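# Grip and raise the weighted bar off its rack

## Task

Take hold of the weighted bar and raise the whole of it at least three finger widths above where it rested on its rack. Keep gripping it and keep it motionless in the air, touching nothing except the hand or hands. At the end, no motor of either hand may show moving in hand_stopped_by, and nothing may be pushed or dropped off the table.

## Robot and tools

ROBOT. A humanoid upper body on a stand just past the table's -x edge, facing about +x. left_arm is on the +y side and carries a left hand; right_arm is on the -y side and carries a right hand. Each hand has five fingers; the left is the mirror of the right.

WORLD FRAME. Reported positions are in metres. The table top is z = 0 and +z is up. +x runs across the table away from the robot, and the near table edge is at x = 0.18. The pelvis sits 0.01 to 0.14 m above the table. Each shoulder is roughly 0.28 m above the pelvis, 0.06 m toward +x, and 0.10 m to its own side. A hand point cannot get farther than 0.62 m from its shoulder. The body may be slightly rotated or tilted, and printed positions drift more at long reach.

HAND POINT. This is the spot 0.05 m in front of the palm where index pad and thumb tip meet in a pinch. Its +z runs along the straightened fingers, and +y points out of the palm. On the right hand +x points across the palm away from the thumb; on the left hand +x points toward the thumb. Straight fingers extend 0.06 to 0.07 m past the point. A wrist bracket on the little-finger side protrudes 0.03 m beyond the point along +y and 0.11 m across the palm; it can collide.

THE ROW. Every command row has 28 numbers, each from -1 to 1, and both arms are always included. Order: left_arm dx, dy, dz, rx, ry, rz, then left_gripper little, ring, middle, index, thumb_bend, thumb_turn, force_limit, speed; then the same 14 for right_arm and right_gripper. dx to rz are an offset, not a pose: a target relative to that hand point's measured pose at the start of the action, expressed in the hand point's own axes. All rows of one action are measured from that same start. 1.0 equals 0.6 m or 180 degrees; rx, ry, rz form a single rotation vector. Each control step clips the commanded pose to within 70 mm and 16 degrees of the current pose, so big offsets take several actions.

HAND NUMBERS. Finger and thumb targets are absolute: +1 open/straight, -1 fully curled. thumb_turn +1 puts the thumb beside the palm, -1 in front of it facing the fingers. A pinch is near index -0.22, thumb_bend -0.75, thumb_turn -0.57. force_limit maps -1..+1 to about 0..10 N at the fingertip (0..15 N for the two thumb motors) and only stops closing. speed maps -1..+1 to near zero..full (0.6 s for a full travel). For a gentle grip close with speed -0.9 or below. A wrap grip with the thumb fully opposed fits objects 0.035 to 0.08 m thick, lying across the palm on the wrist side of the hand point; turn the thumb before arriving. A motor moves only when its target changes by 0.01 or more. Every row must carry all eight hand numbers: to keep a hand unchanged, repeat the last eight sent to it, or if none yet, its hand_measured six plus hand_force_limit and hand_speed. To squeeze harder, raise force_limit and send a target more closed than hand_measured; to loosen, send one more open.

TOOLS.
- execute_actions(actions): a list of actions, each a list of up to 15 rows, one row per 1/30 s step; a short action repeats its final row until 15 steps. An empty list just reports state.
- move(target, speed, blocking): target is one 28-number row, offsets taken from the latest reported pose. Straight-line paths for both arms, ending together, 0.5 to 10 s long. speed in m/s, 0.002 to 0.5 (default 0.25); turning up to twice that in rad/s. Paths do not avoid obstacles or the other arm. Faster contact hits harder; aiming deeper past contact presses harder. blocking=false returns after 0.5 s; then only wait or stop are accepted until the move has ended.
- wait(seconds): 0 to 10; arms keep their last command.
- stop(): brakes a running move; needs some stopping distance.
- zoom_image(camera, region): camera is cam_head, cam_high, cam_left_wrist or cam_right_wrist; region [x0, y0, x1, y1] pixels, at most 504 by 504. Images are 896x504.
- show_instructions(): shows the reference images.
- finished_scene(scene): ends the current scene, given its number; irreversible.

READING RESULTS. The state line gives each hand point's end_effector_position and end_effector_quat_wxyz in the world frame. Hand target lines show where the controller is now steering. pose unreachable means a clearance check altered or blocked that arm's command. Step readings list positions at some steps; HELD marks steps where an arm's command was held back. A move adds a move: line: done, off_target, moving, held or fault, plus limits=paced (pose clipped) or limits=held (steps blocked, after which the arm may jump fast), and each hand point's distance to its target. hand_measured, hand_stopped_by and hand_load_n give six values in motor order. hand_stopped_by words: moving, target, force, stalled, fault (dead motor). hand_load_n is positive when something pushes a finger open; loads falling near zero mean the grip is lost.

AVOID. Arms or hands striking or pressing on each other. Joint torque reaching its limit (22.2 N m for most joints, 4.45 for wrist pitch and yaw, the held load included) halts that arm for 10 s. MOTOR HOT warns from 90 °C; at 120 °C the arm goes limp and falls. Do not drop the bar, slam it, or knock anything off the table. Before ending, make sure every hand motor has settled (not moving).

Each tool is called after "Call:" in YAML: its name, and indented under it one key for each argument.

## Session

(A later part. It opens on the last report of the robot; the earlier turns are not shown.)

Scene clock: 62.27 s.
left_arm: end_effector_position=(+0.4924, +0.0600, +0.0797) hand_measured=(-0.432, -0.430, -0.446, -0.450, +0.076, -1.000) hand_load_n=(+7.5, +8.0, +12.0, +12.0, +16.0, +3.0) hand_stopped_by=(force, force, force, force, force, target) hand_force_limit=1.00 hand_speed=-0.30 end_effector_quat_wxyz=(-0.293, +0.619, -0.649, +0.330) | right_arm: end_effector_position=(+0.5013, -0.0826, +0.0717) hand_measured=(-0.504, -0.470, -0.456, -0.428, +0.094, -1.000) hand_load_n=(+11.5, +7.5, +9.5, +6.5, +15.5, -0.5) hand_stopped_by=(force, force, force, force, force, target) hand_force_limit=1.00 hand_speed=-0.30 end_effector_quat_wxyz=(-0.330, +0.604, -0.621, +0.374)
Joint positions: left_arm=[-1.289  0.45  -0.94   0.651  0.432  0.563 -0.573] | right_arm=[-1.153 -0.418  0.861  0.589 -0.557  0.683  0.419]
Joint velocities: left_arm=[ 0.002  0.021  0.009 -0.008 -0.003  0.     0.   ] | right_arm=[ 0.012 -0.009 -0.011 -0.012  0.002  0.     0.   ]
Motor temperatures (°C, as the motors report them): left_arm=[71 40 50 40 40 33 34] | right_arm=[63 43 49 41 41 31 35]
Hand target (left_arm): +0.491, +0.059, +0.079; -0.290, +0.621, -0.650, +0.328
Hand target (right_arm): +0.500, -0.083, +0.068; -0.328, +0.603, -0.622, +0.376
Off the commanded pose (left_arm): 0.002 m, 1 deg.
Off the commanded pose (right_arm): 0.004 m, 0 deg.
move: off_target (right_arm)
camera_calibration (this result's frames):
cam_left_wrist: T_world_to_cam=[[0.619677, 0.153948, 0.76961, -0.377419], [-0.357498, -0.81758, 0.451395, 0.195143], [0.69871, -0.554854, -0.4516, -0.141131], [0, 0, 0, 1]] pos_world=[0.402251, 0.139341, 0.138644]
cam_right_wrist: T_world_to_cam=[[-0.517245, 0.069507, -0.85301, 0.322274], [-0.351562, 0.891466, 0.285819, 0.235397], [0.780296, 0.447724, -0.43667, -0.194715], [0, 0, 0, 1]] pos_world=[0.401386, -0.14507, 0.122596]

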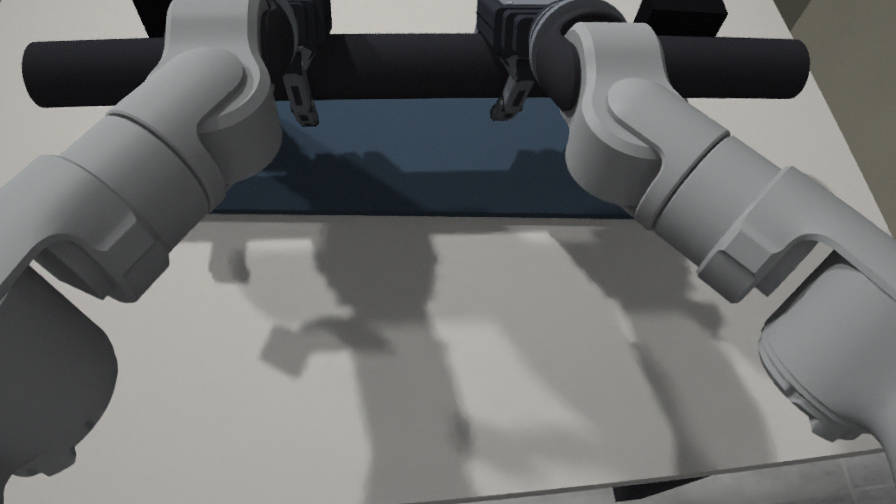

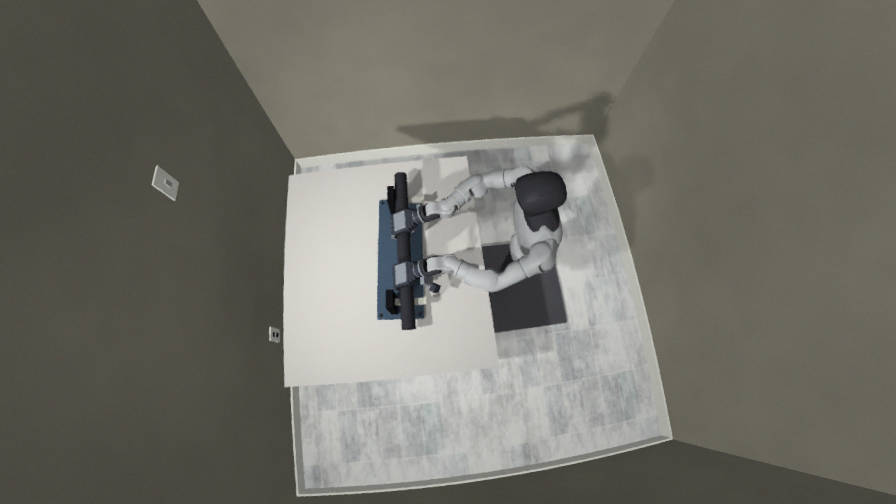

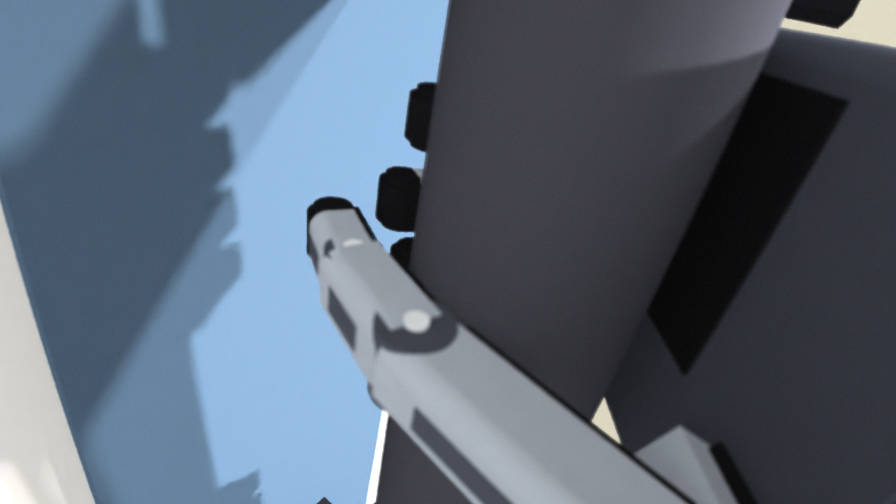

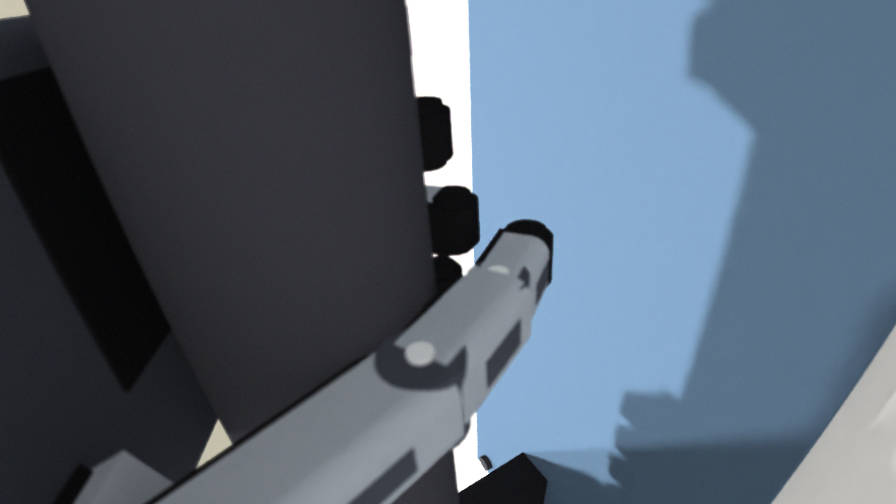

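Call:
move:
  target: [0.008,-0.096,-0.1475,0,0,0, -1,-1,-1,-1,-1,-1,1,-0.3, 0.01,-0.1145,-0.134,0,0,0, -1,-1,-1,-1,-1,-1,1,-0.3]
  speed: 0.05

Scene clock: 70.63 s.
left_arm: end_effector_position=(+0.4562, +0.0590, +0.1813) hand_measured=(-0.432, -0.430, -0.446, -0.450, +0.076, -1.000) hand_load_n=(+4.5, +6.5, +12.5, +14.5, +15.5, +5.0) hand_stopped_by=(force, force, force, force, force, target) hand_force_limit=1.00 hand_speed=-0.30 end_effector_quat_wxyz=(-0.298, +0.616, -0.650, +0.331) | right_arm: end_effector_position=(+0.4716, -0.0823, +0.1754) hand_measured=(-0.504, -0.470, -0.456, -0.428, +0.094, -1.000) hand_load_n=(+9.0, +7.0, +10.5, +9.0, +15.5, +2.5) hand_stopped_by=(force, force, force, force, force, target) hand_force_limit=1.00 hand_speed=-0.30 end_effector_quat_wxyz=(-0.344, +0.596, -0.628, +0.364)
Joint positions: left_arm=[-1.459  0.704 -0.985  0.071  0.454  0.936 -0.969] | right_arm=[-1.283 -0.708  0.889  0.006 -0.583  1.012  0.842]
Joint velocities: left_arm=[ 0.006  0.006 -0.002 -0.002  0.     0.001  0.   ] | right_arm=[-0.015  0.    -0.02  -0.005  0.009  0.001  0.   ]
Motor temperatures (°C, as the motors report them): left_arm=[79 40 50 41 40 33 34] | right_arm=[67 43 49 41 41 31 36]
Hand target (left_arm): +0.455, +0.059, +0.179; -0.298, +0.614, -0.653, +0.328
Hand target (right_arm): +0.473, -0.087, +0.175; -0.340, +0.592, -0.630, +0.370
Off the commanded pose (left_arm): 0.003 m, 1 deg.
Off the commanded pose (right_arm): 0.007 m, 2 deg.
move: off_target (right_arm)
camera_calibration (this result's frames):
cam_left_wrist: T_world_to_cam=[[0.613825, 0.146263, 0.775774, -0.431018], [-0.363416, -0.820017, 0.442155, 0.14001], [0.700819, -0.553335, -0.450193, -0.0717426], [0, 0, 0, 1]] pos_world=[0.36573, 0.138155, 0.240169]
cam_right_wrist: T_world_to_cam=[[-0.511901, 0.103422, -0.852796, 0.39555], [-0.352163, 0.88021, 0.318137, 0.188826], [0.783543, 0.463178, -0.414159, -0.130569], [0, 0, 0, 1]] pos_world=[0.371287, -0.146639, 0.223175]

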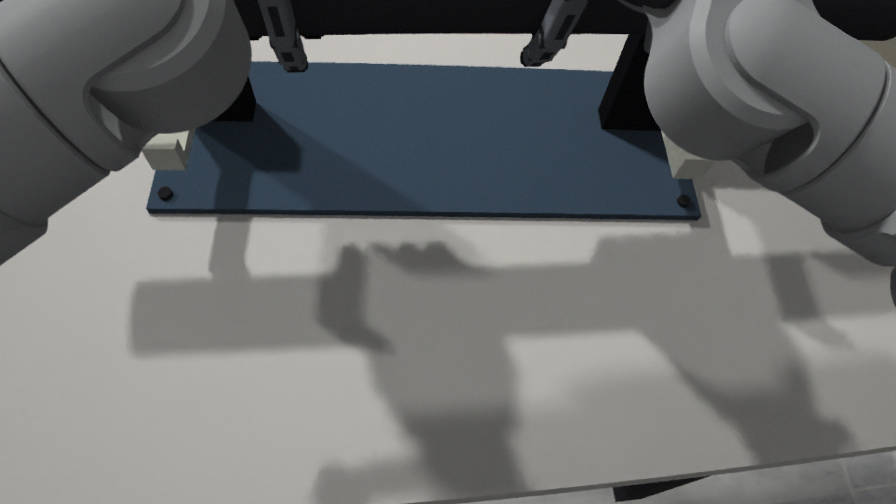

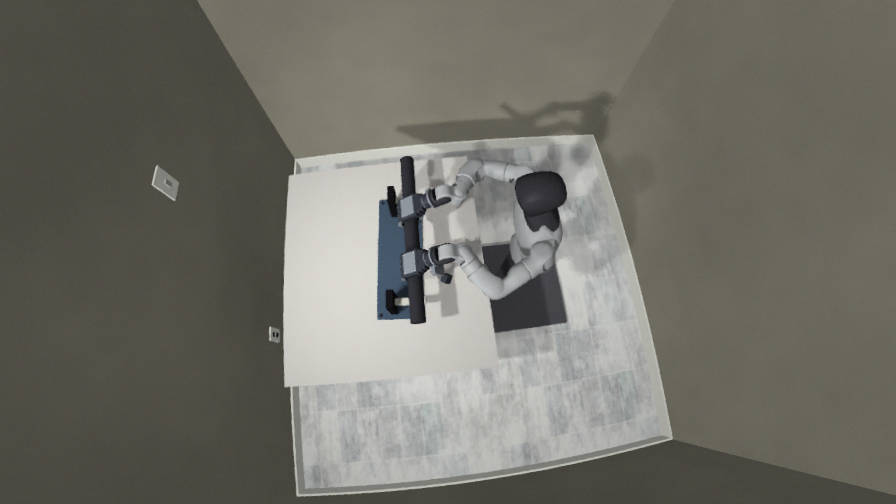

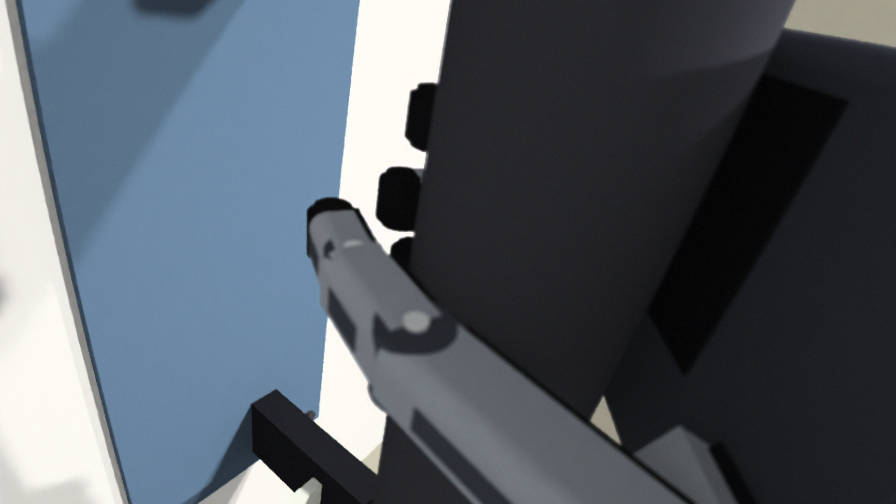

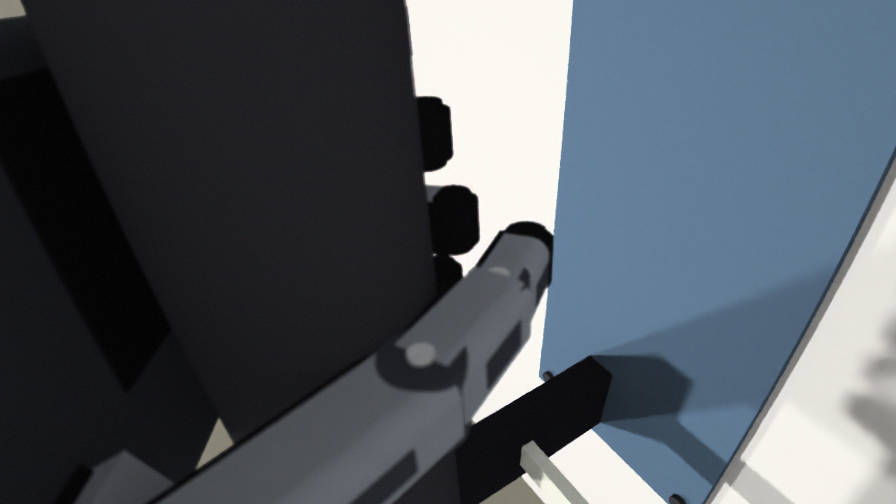

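Call:
wait:
  seconds: 0

Scene clock: 73.20 s.
left_arm: end_effector_position=(+0.4562, +0.0590, +0.1813) hand_measured=(-0.432, -0.430, -0.446, -0.450, +0.076, -1.000) hand_load_n=(+4.5, +6.5, +12.5, +14.5, +15.5, +5.0) hand_stopped_by=(force, force, force, force, force, target) hand_force_limit=1.00 hand_speed=-0.30 end_effector_quat_wxyz=(-0.298, +0.616, -0.650, +0.331) | right_arm: end_effector_position=(+0.4716, -0.0823, +0.1754) hand_measured=(-0.504, -0.470, -0.456, -0.428, +0.094, -1.000) hand_load_n=(+9.0, +7.0, +10.5, +9.0, +15.5, +2.5) hand_stopped_by=(force, force, force, force, force, target) hand_force_limit=1.00 hand_speed=-0.30 end_effector_quat_wxyz=(-0.344, +0.596, -0.628, +0.364)
Joint positions: left_arm=[-1.459  0.704 -0.985  0.071  0.454  0.936 -0.969] | right_arm=[-1.283 -0.708  0.889  0.006 -0.583  1.012  0.842]
Joint velocities: left_arm=[-0.014 -0.018 -0.003 -0.008  0.006  0.     0.   ] | right_arm=[-0.009 -0.003  0.     0.     0.002  0.     0.   ]
Motor temperatures (°C, as the motors report them): left_arm=[84 40 51 41 40 33 36] | right_arm=[70 44 50 41 41 31 37]
Hand target (left_arm): +0.455, +0.059, +0.179; -0.298, +0.614, -0.653, +0.328
Hand target (right_arm): +0.473, -0.087, +0.175; -0.340, +0.592, -0.630, +0.370
Off the commanded pose (left_arm): 0.003 m, 1 deg.
Off the commanded pose (right_arm): 0.007 m, 2 deg.
camera_calibration (this result's frames):
cam_left_wrist: T_world_to_cam=[[0.613821, 0.146288, 0.775773, -0.431008], [-0.363385, -0.820029, 0.442158, 0.139993], [0.700838, -0.553311, -0.450192, -0.0717509], [0, 0, 0, 1]] pos_world=[0.365719, 0.138149, 0.240164]
cam_right_wrist: T_world_to_cam=[[-0.511895, 0.103472, -0.852794, 0.395543], [-0.352105, 0.880227, 0.318154, 0.188797], [0.783573, 0.463134, -0.414151, -0.130583], [0, 0, 0, 1]] pos_world=[0.371274, -0.146635, 0.223169]

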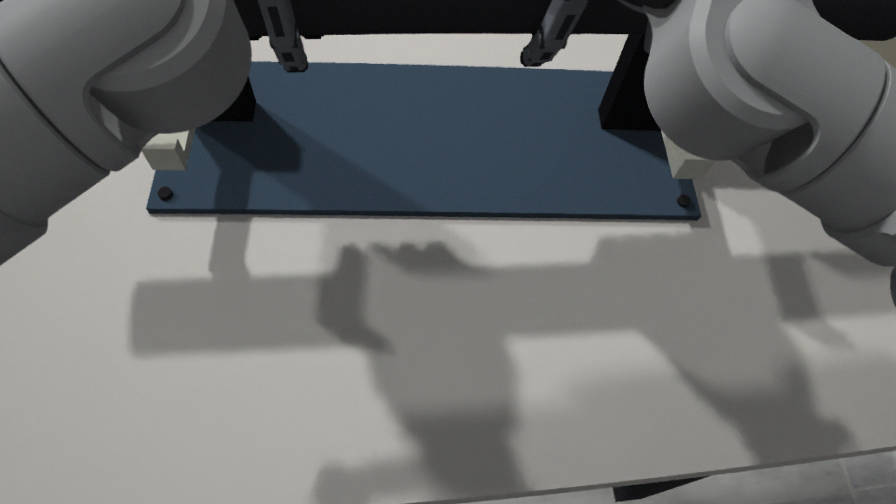

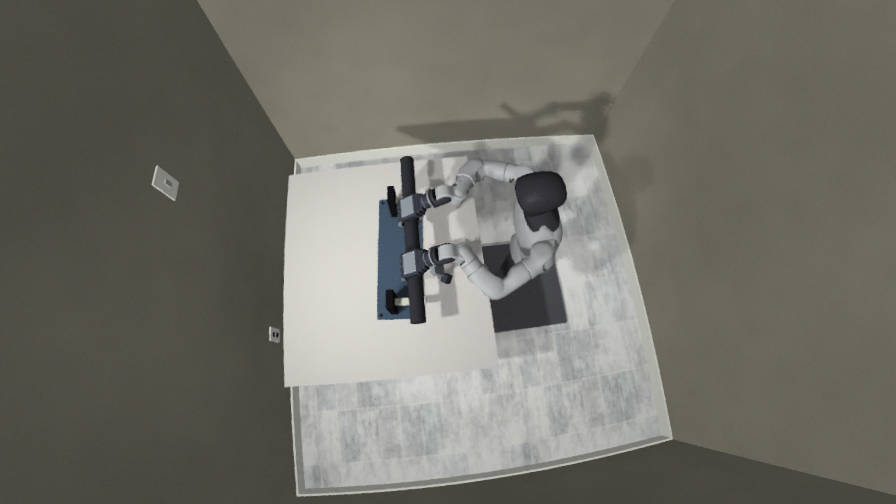

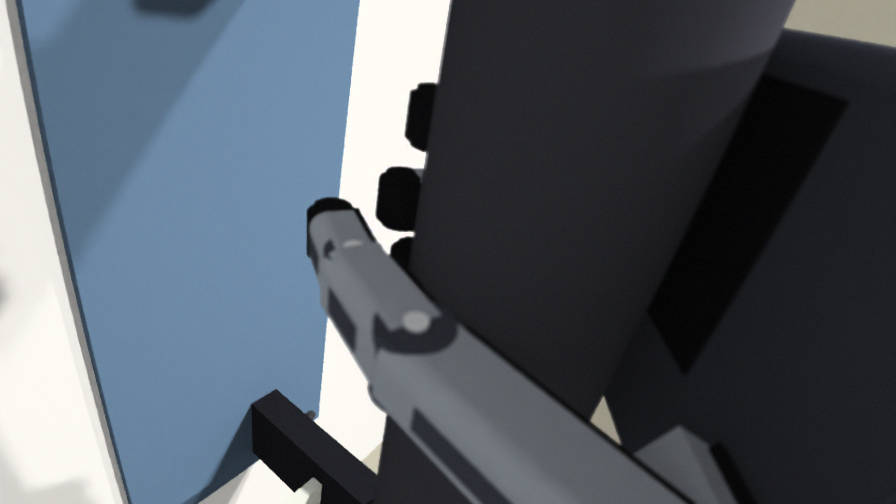

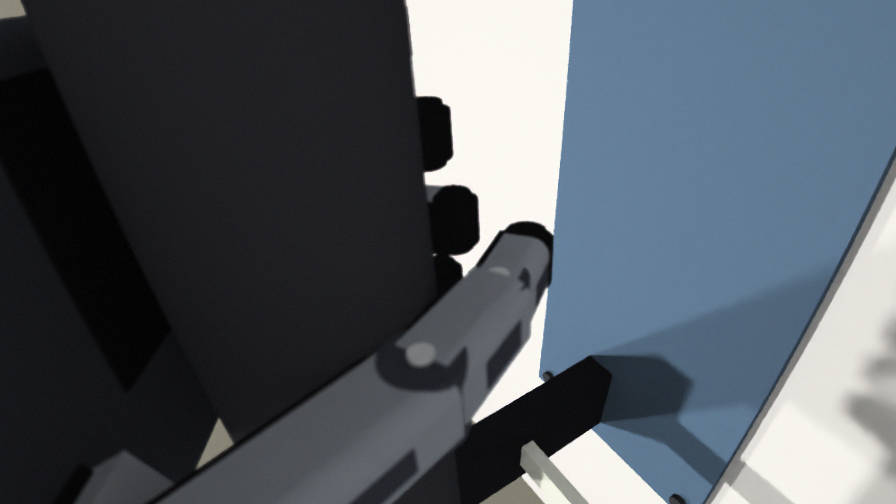

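Call:
finished_scene:
  scene: 2

The scene is finished: the task was done.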